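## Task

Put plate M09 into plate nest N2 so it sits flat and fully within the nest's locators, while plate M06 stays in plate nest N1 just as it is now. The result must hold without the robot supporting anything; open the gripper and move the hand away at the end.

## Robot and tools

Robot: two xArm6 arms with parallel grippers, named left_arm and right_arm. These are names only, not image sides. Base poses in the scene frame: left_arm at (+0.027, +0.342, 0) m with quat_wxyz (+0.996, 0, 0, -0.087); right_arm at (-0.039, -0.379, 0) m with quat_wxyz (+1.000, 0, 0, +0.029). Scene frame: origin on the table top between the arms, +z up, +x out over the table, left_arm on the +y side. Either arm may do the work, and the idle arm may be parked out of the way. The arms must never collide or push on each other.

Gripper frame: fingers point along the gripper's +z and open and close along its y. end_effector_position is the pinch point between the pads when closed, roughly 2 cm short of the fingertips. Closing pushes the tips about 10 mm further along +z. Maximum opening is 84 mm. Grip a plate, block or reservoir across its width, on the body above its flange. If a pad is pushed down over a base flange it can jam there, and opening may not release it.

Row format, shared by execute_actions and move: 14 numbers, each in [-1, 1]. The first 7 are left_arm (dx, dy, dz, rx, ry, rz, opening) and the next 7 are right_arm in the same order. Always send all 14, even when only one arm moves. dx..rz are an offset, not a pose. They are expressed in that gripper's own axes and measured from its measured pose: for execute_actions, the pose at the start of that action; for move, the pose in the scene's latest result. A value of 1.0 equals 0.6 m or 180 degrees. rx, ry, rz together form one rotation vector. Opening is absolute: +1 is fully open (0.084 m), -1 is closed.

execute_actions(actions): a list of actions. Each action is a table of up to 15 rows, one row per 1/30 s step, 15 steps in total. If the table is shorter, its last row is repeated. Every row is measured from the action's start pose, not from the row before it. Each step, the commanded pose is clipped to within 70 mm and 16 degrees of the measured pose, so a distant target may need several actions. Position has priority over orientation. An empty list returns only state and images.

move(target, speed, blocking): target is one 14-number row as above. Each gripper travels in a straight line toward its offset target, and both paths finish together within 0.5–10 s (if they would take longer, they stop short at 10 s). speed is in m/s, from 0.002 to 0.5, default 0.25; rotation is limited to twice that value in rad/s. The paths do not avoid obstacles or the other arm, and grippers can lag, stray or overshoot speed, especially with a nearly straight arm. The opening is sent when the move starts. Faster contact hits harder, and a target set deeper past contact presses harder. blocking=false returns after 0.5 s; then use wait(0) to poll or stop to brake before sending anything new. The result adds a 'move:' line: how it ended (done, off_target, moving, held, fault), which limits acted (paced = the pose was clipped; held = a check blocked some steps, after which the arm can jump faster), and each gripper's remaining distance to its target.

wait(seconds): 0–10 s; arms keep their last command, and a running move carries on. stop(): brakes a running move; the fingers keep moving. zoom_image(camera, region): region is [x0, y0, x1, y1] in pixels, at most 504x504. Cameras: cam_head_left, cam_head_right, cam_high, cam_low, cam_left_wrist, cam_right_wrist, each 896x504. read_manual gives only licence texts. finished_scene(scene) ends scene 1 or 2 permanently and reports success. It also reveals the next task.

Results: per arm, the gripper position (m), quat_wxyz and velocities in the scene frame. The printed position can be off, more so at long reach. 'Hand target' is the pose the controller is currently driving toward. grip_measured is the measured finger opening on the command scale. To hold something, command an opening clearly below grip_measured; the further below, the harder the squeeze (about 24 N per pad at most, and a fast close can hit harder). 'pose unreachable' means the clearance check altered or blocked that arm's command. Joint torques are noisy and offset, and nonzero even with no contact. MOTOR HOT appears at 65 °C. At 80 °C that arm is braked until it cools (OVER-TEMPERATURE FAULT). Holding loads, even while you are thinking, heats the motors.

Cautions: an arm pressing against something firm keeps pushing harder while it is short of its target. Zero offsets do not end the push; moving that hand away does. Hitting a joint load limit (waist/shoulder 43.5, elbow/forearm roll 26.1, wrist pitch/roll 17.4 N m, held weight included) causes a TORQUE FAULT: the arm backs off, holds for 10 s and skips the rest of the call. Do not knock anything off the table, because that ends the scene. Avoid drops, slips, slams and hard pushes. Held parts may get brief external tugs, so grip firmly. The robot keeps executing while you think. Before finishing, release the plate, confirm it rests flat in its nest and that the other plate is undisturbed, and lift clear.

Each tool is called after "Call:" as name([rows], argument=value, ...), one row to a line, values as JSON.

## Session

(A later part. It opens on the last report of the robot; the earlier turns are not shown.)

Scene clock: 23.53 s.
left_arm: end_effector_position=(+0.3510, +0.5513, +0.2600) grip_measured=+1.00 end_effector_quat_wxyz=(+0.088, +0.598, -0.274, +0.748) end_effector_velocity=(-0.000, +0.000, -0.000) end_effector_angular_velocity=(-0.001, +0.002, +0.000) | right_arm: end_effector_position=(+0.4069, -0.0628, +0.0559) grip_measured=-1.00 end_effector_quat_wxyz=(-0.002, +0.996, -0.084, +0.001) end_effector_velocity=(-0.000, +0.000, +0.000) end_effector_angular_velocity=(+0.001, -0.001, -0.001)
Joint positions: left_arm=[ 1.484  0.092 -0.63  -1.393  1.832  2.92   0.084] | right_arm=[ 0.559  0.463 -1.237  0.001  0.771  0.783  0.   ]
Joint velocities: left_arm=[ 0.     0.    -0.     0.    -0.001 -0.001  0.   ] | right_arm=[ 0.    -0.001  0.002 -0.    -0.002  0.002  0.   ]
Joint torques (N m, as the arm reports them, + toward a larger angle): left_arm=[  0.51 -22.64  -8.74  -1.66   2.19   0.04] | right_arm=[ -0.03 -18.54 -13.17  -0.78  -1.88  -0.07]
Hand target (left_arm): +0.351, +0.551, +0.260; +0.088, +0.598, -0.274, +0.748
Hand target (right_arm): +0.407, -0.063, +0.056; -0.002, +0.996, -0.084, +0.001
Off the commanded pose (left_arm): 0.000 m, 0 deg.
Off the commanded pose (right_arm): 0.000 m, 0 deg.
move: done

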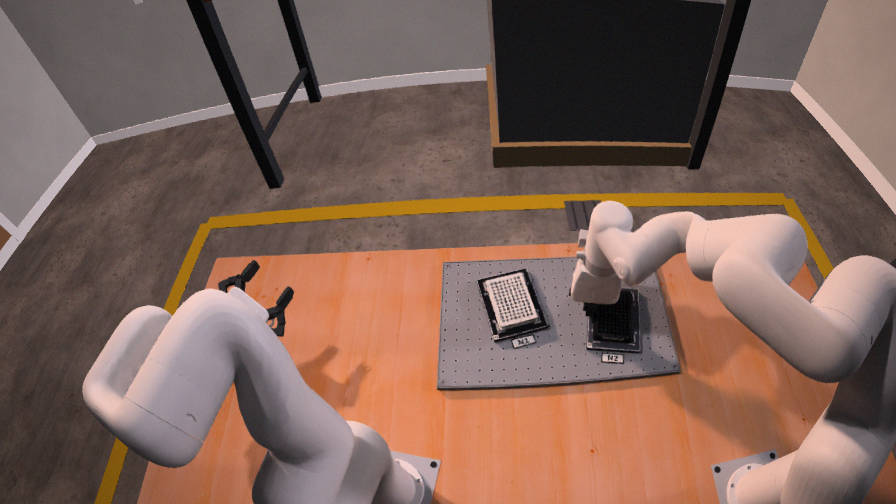

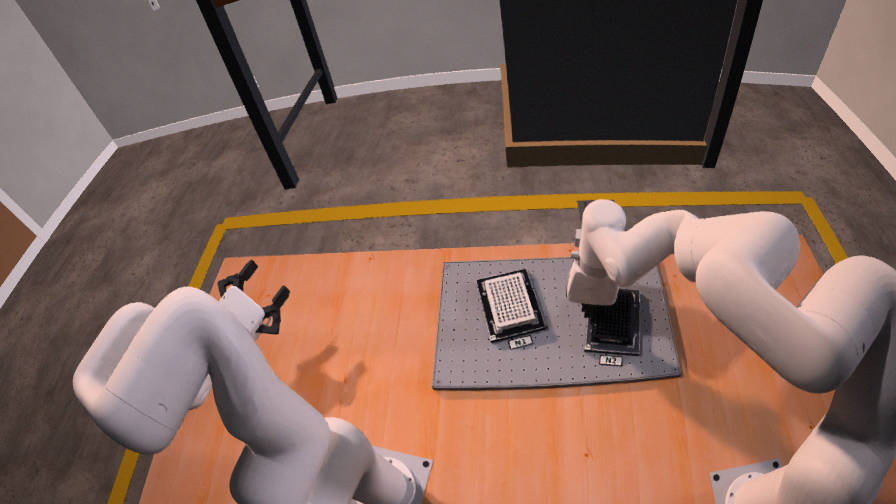

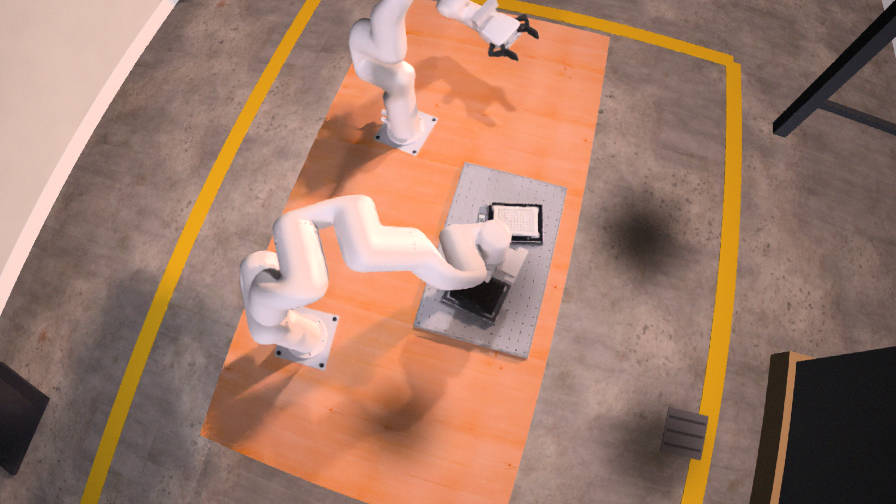

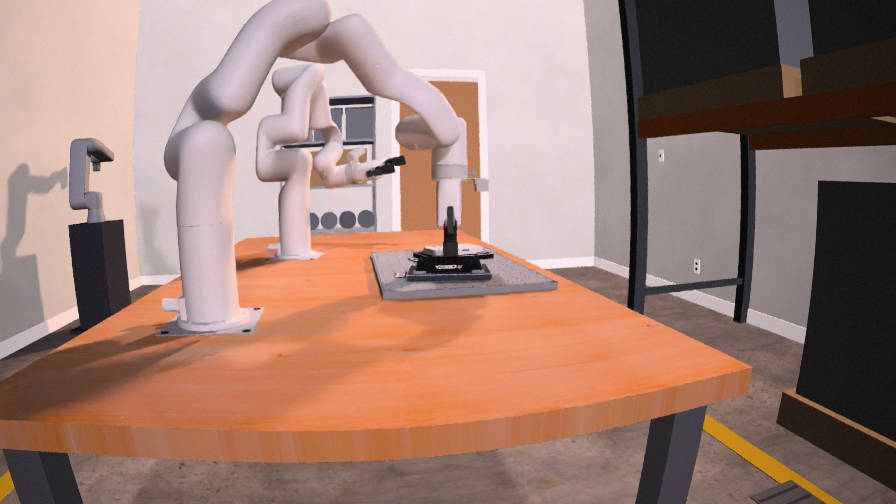

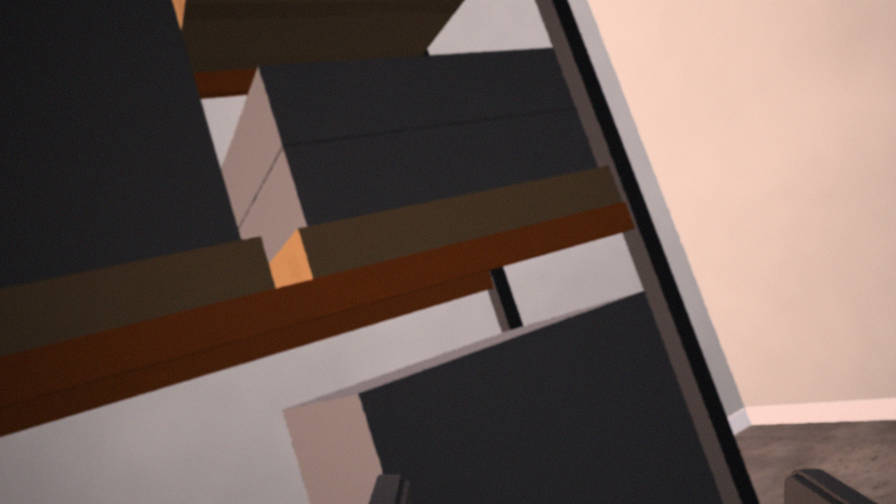

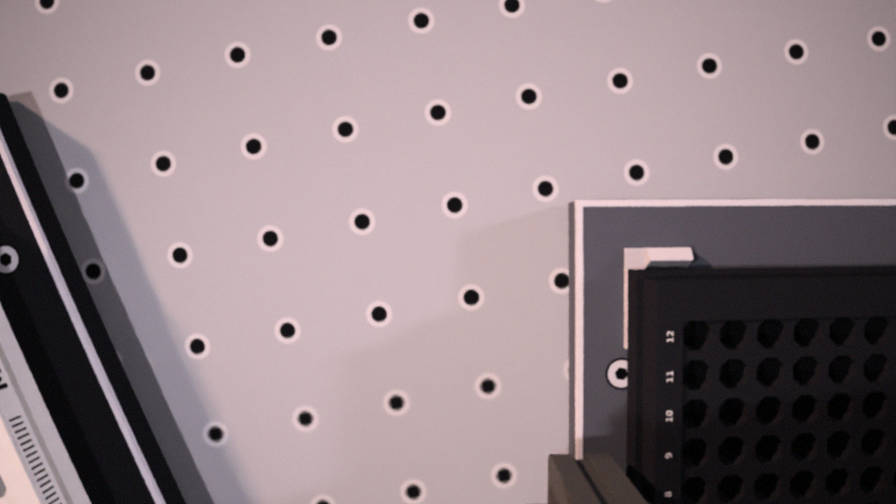

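Call:
move(target=[0,0,0,0,0,0,1,0,0.013,0,0,0,0,-1], speed=0.01)

Call:
zoom_image(camera="cam_head_left", region=[520,230,700,380])

Scene clock: 28.23 s.
left_arm: end_effector_position=(+0.3510, +0.5513, +0.2600) grip_measured=+1.00 end_effector_quat_wxyz=(+0.088, +0.598, -0.274, +0.748) end_effector_velocity=(+0.000, +0.001, +0.000) end_effector_angular_velocity=(+0.002, +0.000, -0.000) | right_arm: end_effector_position=(+0.4056, -0.0705, +0.0559) grip_measured=-1.00 end_effector_quat_wxyz=(-0.002, +0.996, -0.084, +0.001) end_effector_velocity=(-0.000, +0.000, -0.000) end_effector_angular_velocity=(-0.000, +0.000, +0.000)
Joint positions: left_arm=[ 1.484  0.092 -0.63  -1.393  1.832  2.92   0.084] | right_arm=[ 0.549  0.447 -1.212  0.001  0.761  0.773  0.   ]
Joint velocities: left_arm=[-0.001  0.001 -0.002  0.    -0.001 -0.    -0.   ] | right_arm=[ 0.    -0.001  0.001  0.    -0.    -0.     0.   ]
Joint torques (N m, as the arm reports them, + toward a larger angle): left_arm=[  1.02 -22.54  -8.87  -1.88   1.97   0.14] | right_arm=[ -0.49 -18.39 -13.18  -0.79  -1.77   0.14]
Hand target (left_arm): +0.351, +0.551, +0.260; +0.088, +0.598, -0.274, +0.748
Hand target (right_arm): +0.406, -0.070, +0.056; -0.002, +0.996, -0.084, +0.001
Off the commanded pose (left_arm): 0.000 m, 0 deg.
Off the commanded pose (right_arm): 0.000 m, 0 deg.
move: done

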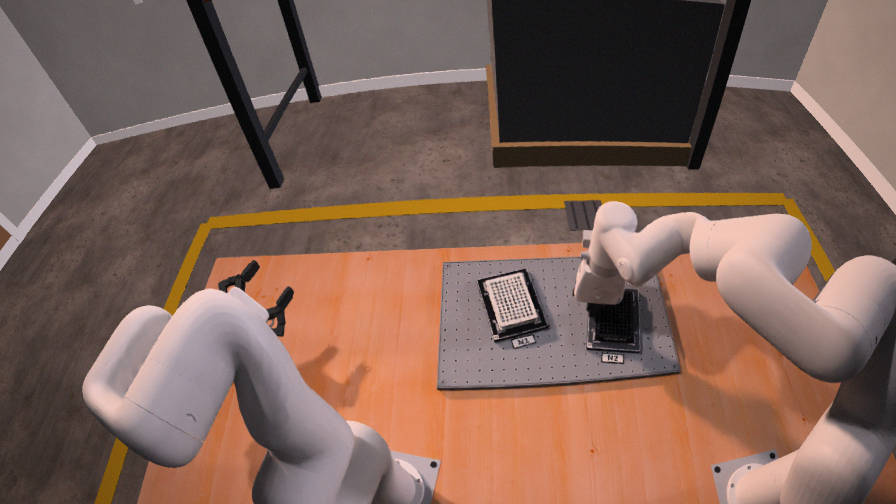

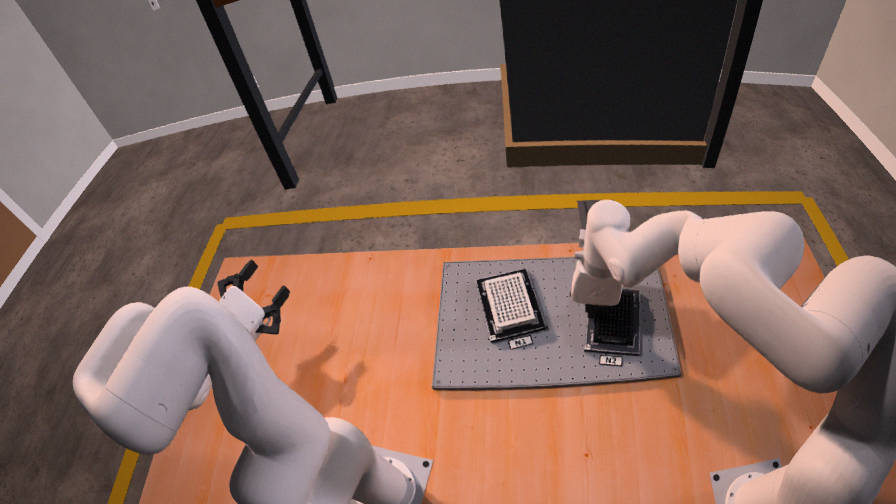

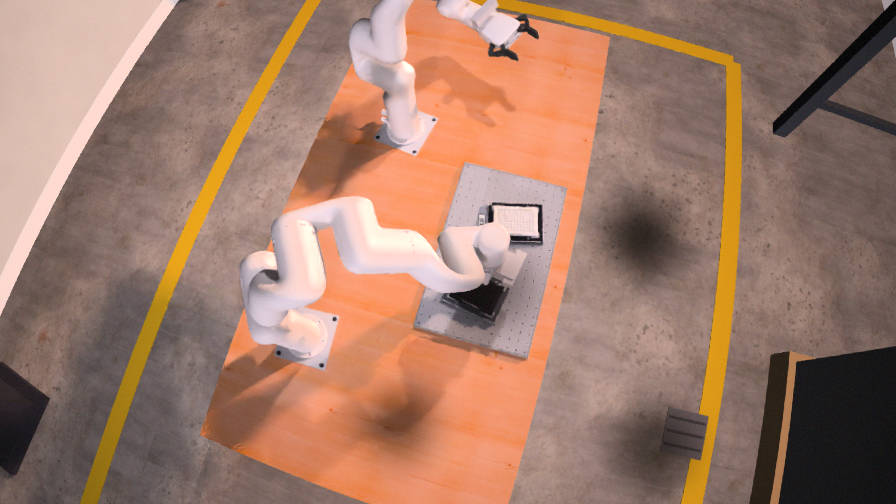

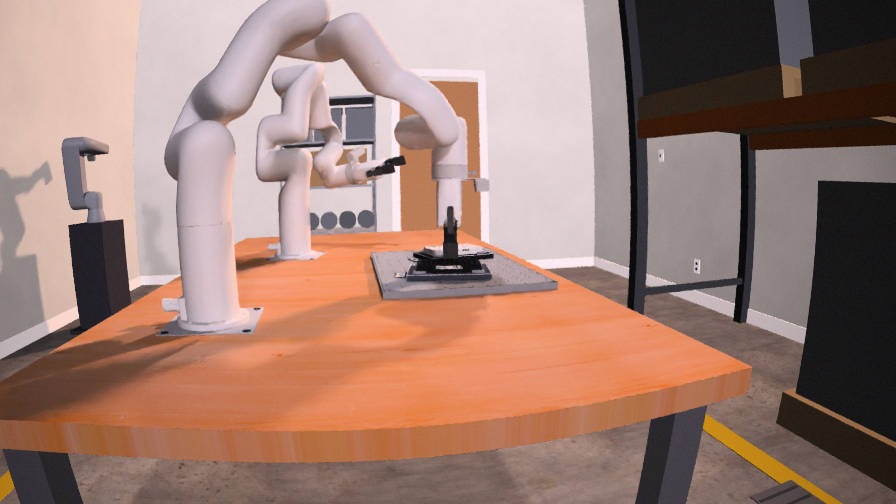

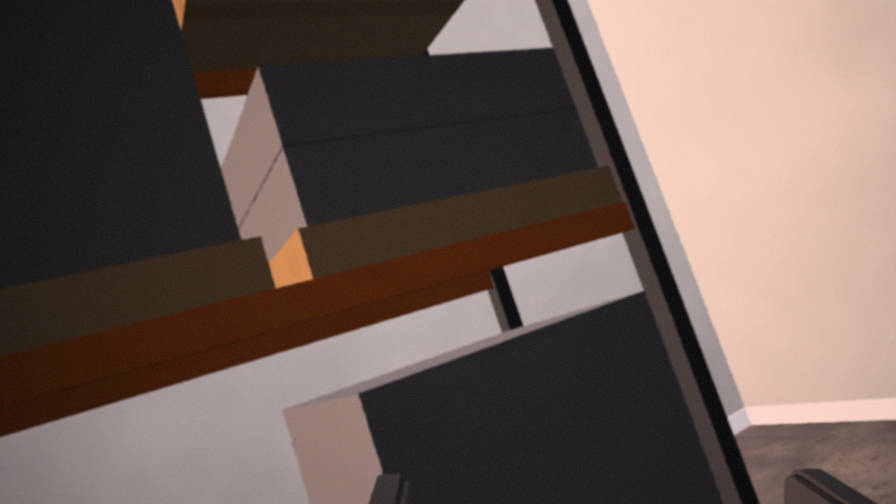

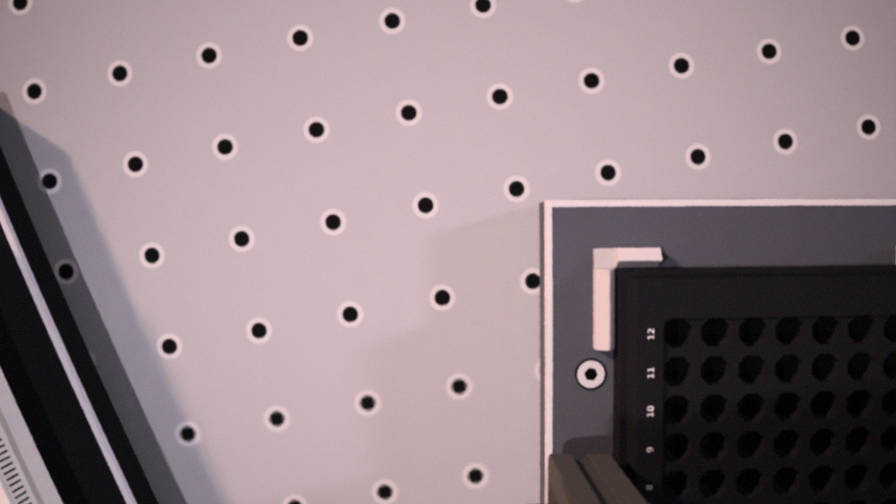

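Region (520, 230, 700, 380) of cam_head_left's 896x504 image, scaled by 2.800, with more detail than that image has.

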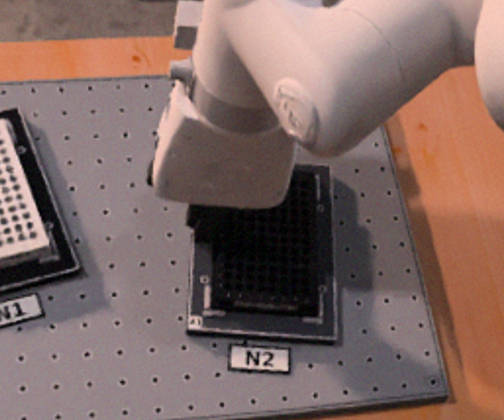

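Appears moved off the locator. Back off and view.

Call:
move(target=[0,0,0,0,0,0,1,0,-0.008,-0.04,0,0,0,-1], speed=0.06)

Call:
move(target=[0,0,0,0,0,0,1,-0.09,0.2,-0.25,0,0,0,-1])

Call:
zoom_image(camera="cam_low", region=[390,235,510,295])

Scene clock: 32.40 s.
left_arm: end_effector_position=(+0.3510, +0.5513, +0.2600) grip_measured=+1.00 end_effector_quat_wxyz=(+0.088, +0.598, -0.274, +0.748) end_effector_velocity=(+0.000, +0.001, +0.000) end_effector_angular_velocity=(+0.001, -0.001, +0.003) | right_arm: end_effector_position=(+0.4063, -0.0660, +0.0796) grip_measured=-1.00 end_effector_quat_wxyz=(-0.001, +0.996, -0.084, +0.001) end_effector_velocity=(-0.002, -0.001, -0.003) end_effector_angular_velocity=(-0.005, +0.007, +0.000)
Joint positions: left_arm=[ 1.484  0.092 -0.63  -1.393  1.832  2.92   0.084] | right_arm=[ 0.555  0.413 -1.239  0.001  0.823  0.779  0.   ]
Joint velocities: left_arm=[ 0.    -0.    -0.001 -0.002 -0.001  0.    -0.   ] | right_arm=[ 0.     0.004  0.002 -0.     0.002  0.     0.   ]
Joint torques (N m, as the arm reports them, + toward a larger angle): left_arm=[  0.33 -23.    -9.08  -1.72   1.96   0.03] | right_arm=[ -0.47 -18.42 -13.83  -0.91  -2.02   0.29]
Hand target (left_arm): +0.351, +0.551, +0.260; +0.088, +0.598, -0.274, +0.748
Hand target (right_arm): +0.406, -0.066, +0.080; -0.002, +0.996, -0.084, +0.001
Off the commanded pose (left_arm): 0.000 m, 0 deg.
Off the commanded pose (right_arm): 0.000 m, 0 deg.
move: done

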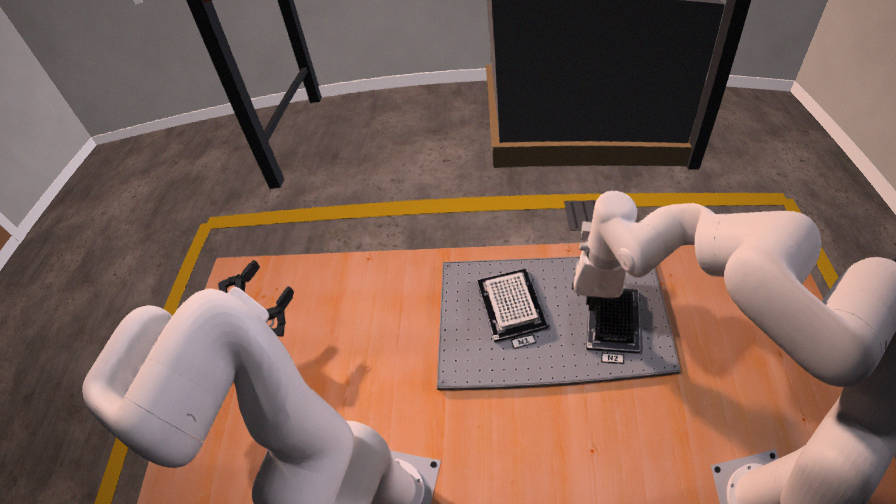

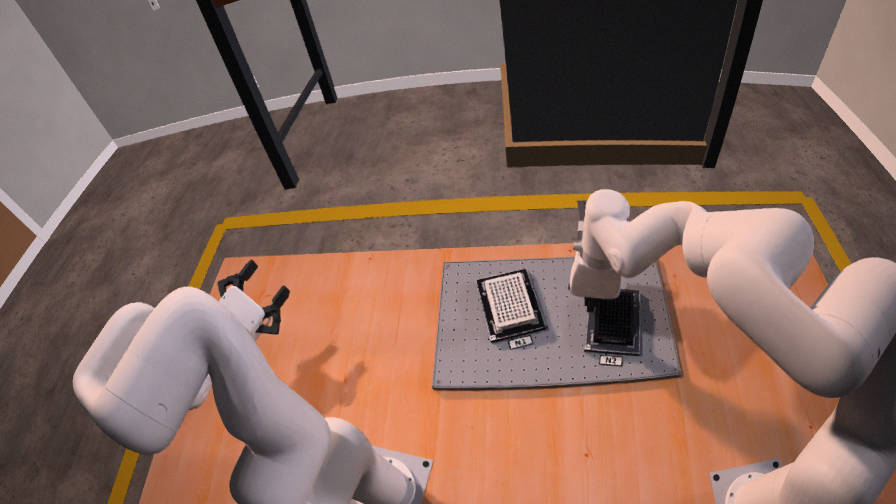

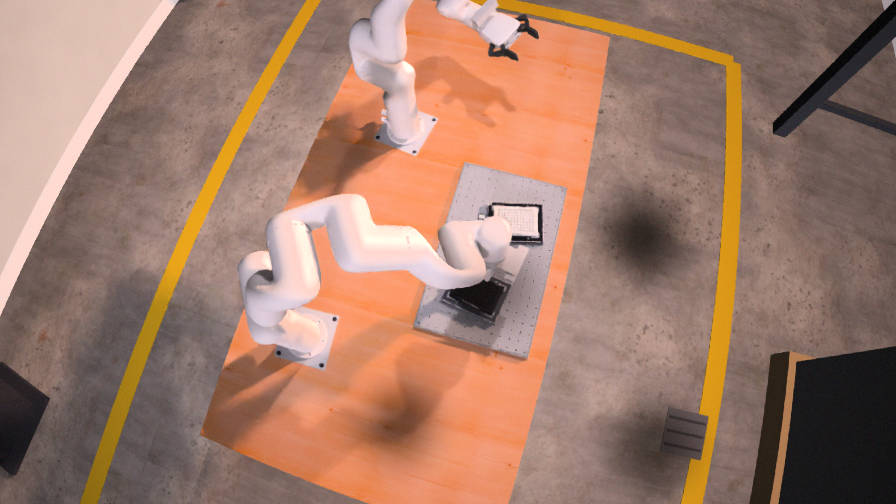

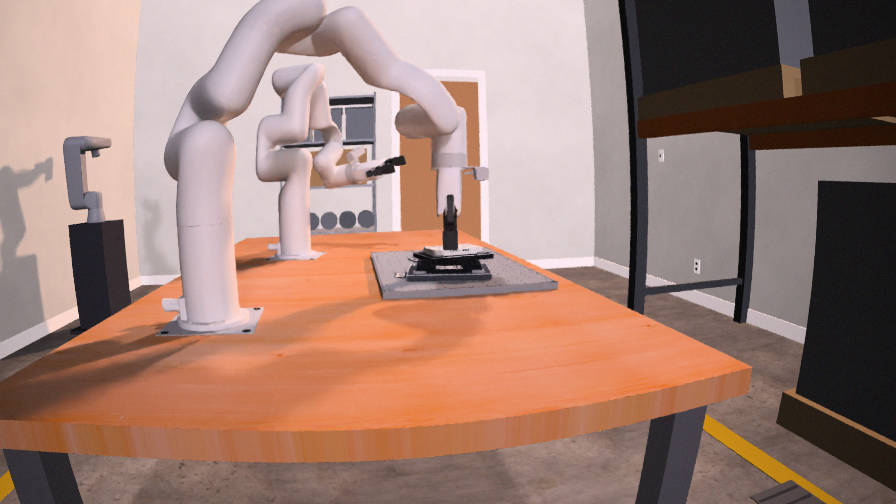

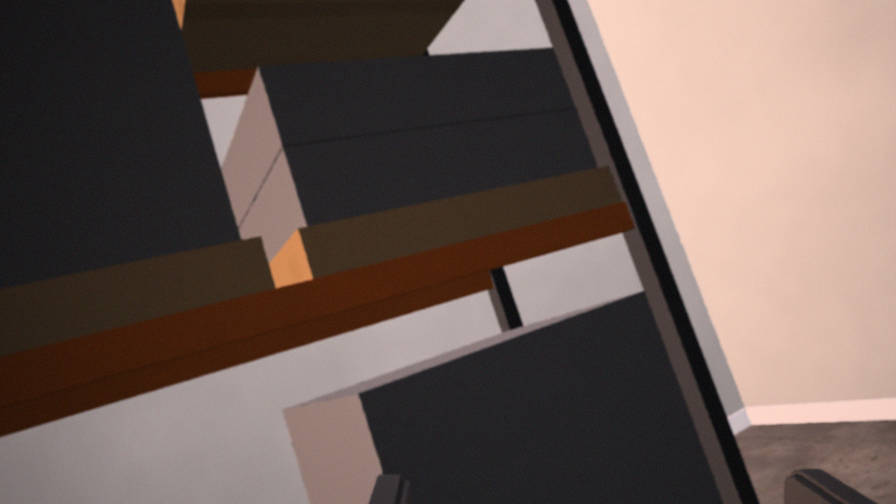

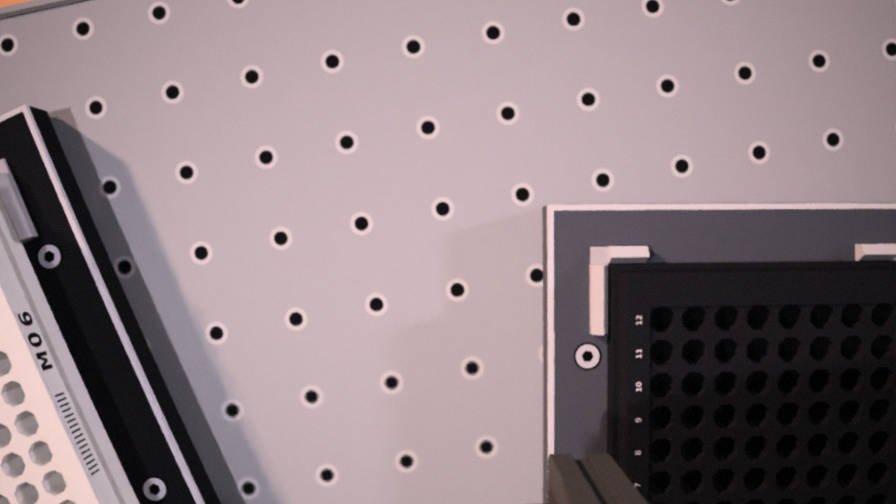

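Scene clock: 33.70 s.
left_arm: end_effector_position=(+0.3510, +0.5513, +0.2600) grip_measured=+1.00 end_effector_quat_wxyz=(+0.088, +0.598, -0.274, +0.748) end_effector_velocity=(-0.000, +0.000, -0.000) end_effector_angular_velocity=(-0.000, +0.002, -0.001) | right_arm: end_effector_position=(+0.3329, -0.1759, +0.2287) grip_measured=-1.00 end_effector_quat_wxyz=(-0.001, +0.996, -0.084, +0.000) end_effector_velocity=(+0.002, +0.001, +0.005) end_effector_angular_velocity=(+0.006, -0.011, -0.001)
Joint positions: left_arm=[ 1.484  0.092 -0.63  -1.393  1.832  2.92   0.084] | right_arm=[ 0.442 -0.169 -0.96   0.001  1.128  0.667  0.   ]
Joint velocities: left_arm=[ 0.     0.    -0.     0.001 -0.001 -0.001  0.   ] | right_arm=[-0.001 -0.008 -0.005  0.    -0.     0.     0.   ]
Joint torques (N m, as the arm reports them, + toward a larger angle): left_arm=[  1.25 -23.26  -8.94  -2.03   2.03   0.27] | right_arm=[  0.09 -11.26 -14.94  -0.99  -1.84   0.23]
Hand target (left_arm): +0.351, +0.551, +0.260; +0.088, +0.598, -0.274, +0.748
Hand target (right_arm): +0.333, -0.176, +0.229; -0.001, +0.996, -0.084, +0.001
Off the commanded pose (left_arm): 0.000 m, 0 deg.
Off the commanded pose (right_arm): 0.001 m, 0 deg.
move: done

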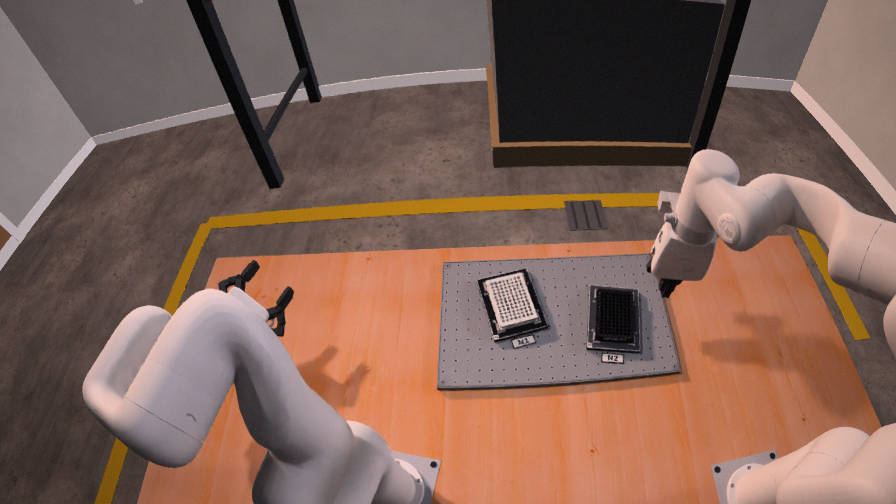

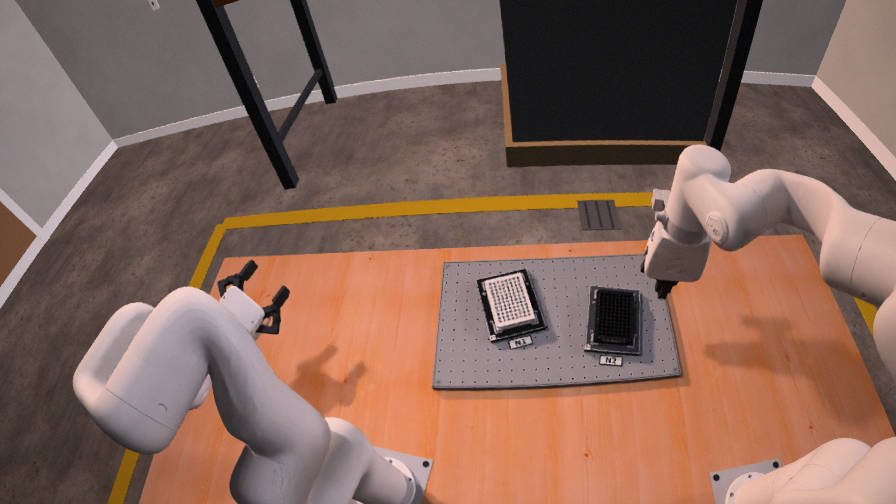

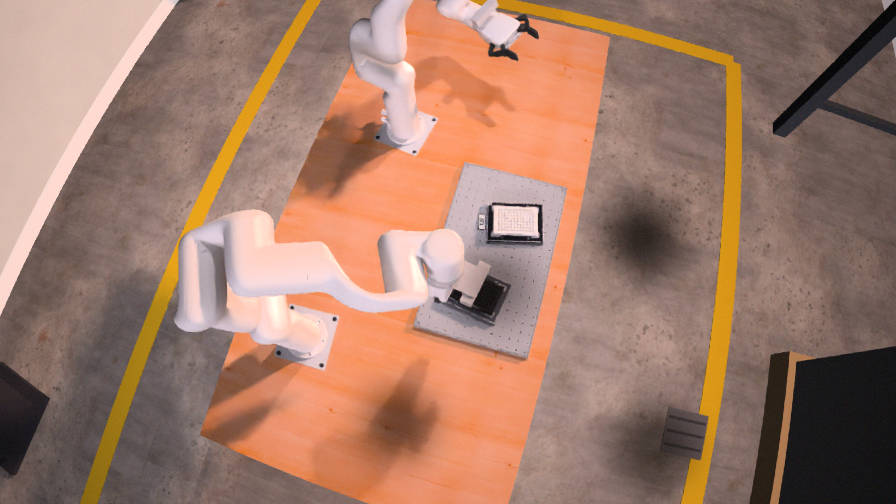

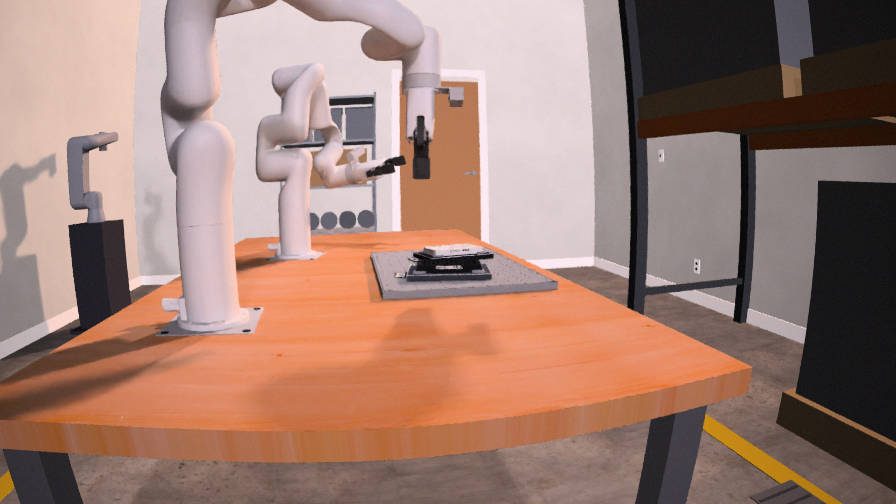

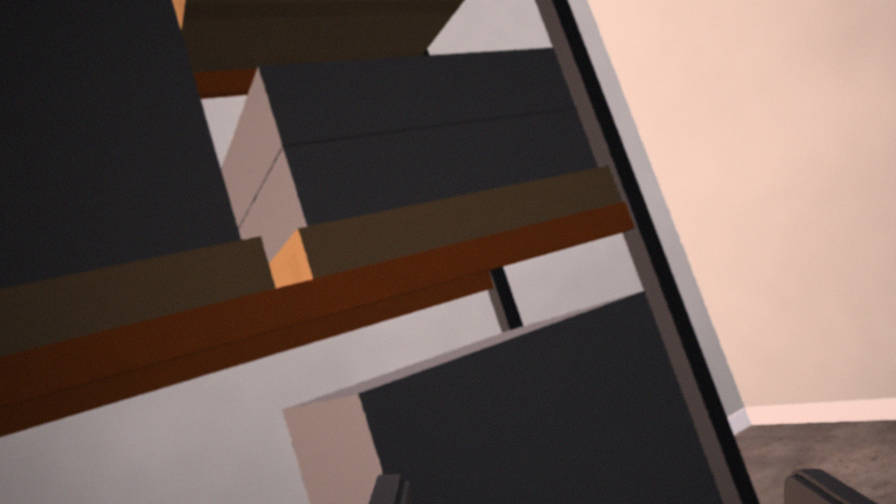

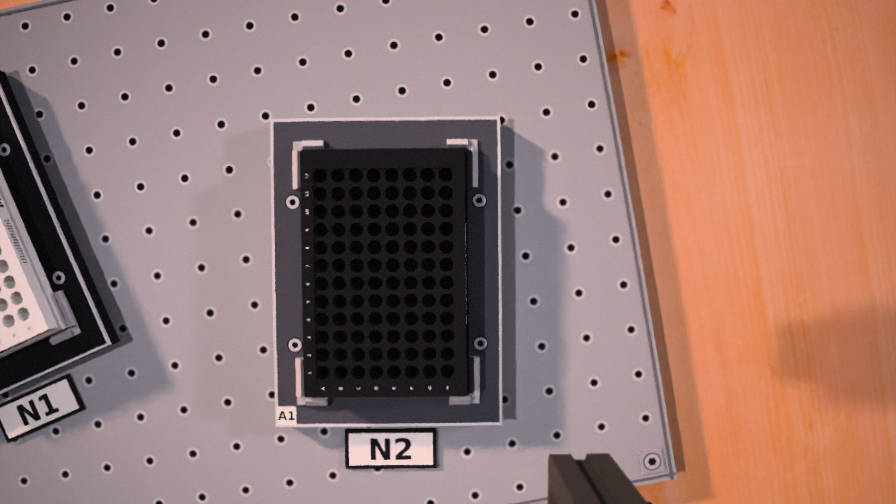

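Region (390, 235, 510, 295) of cam_low's 896x504 image, scaled by 4.200, with more detail than that image has.

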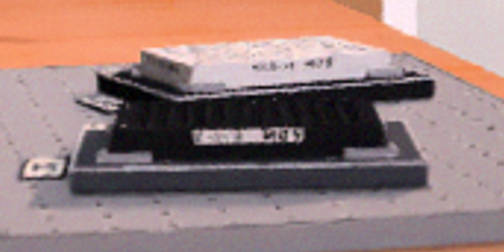

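All four corners show; seated.

Call:
finished_scene(scene=2)

The scene is finished: the task was done.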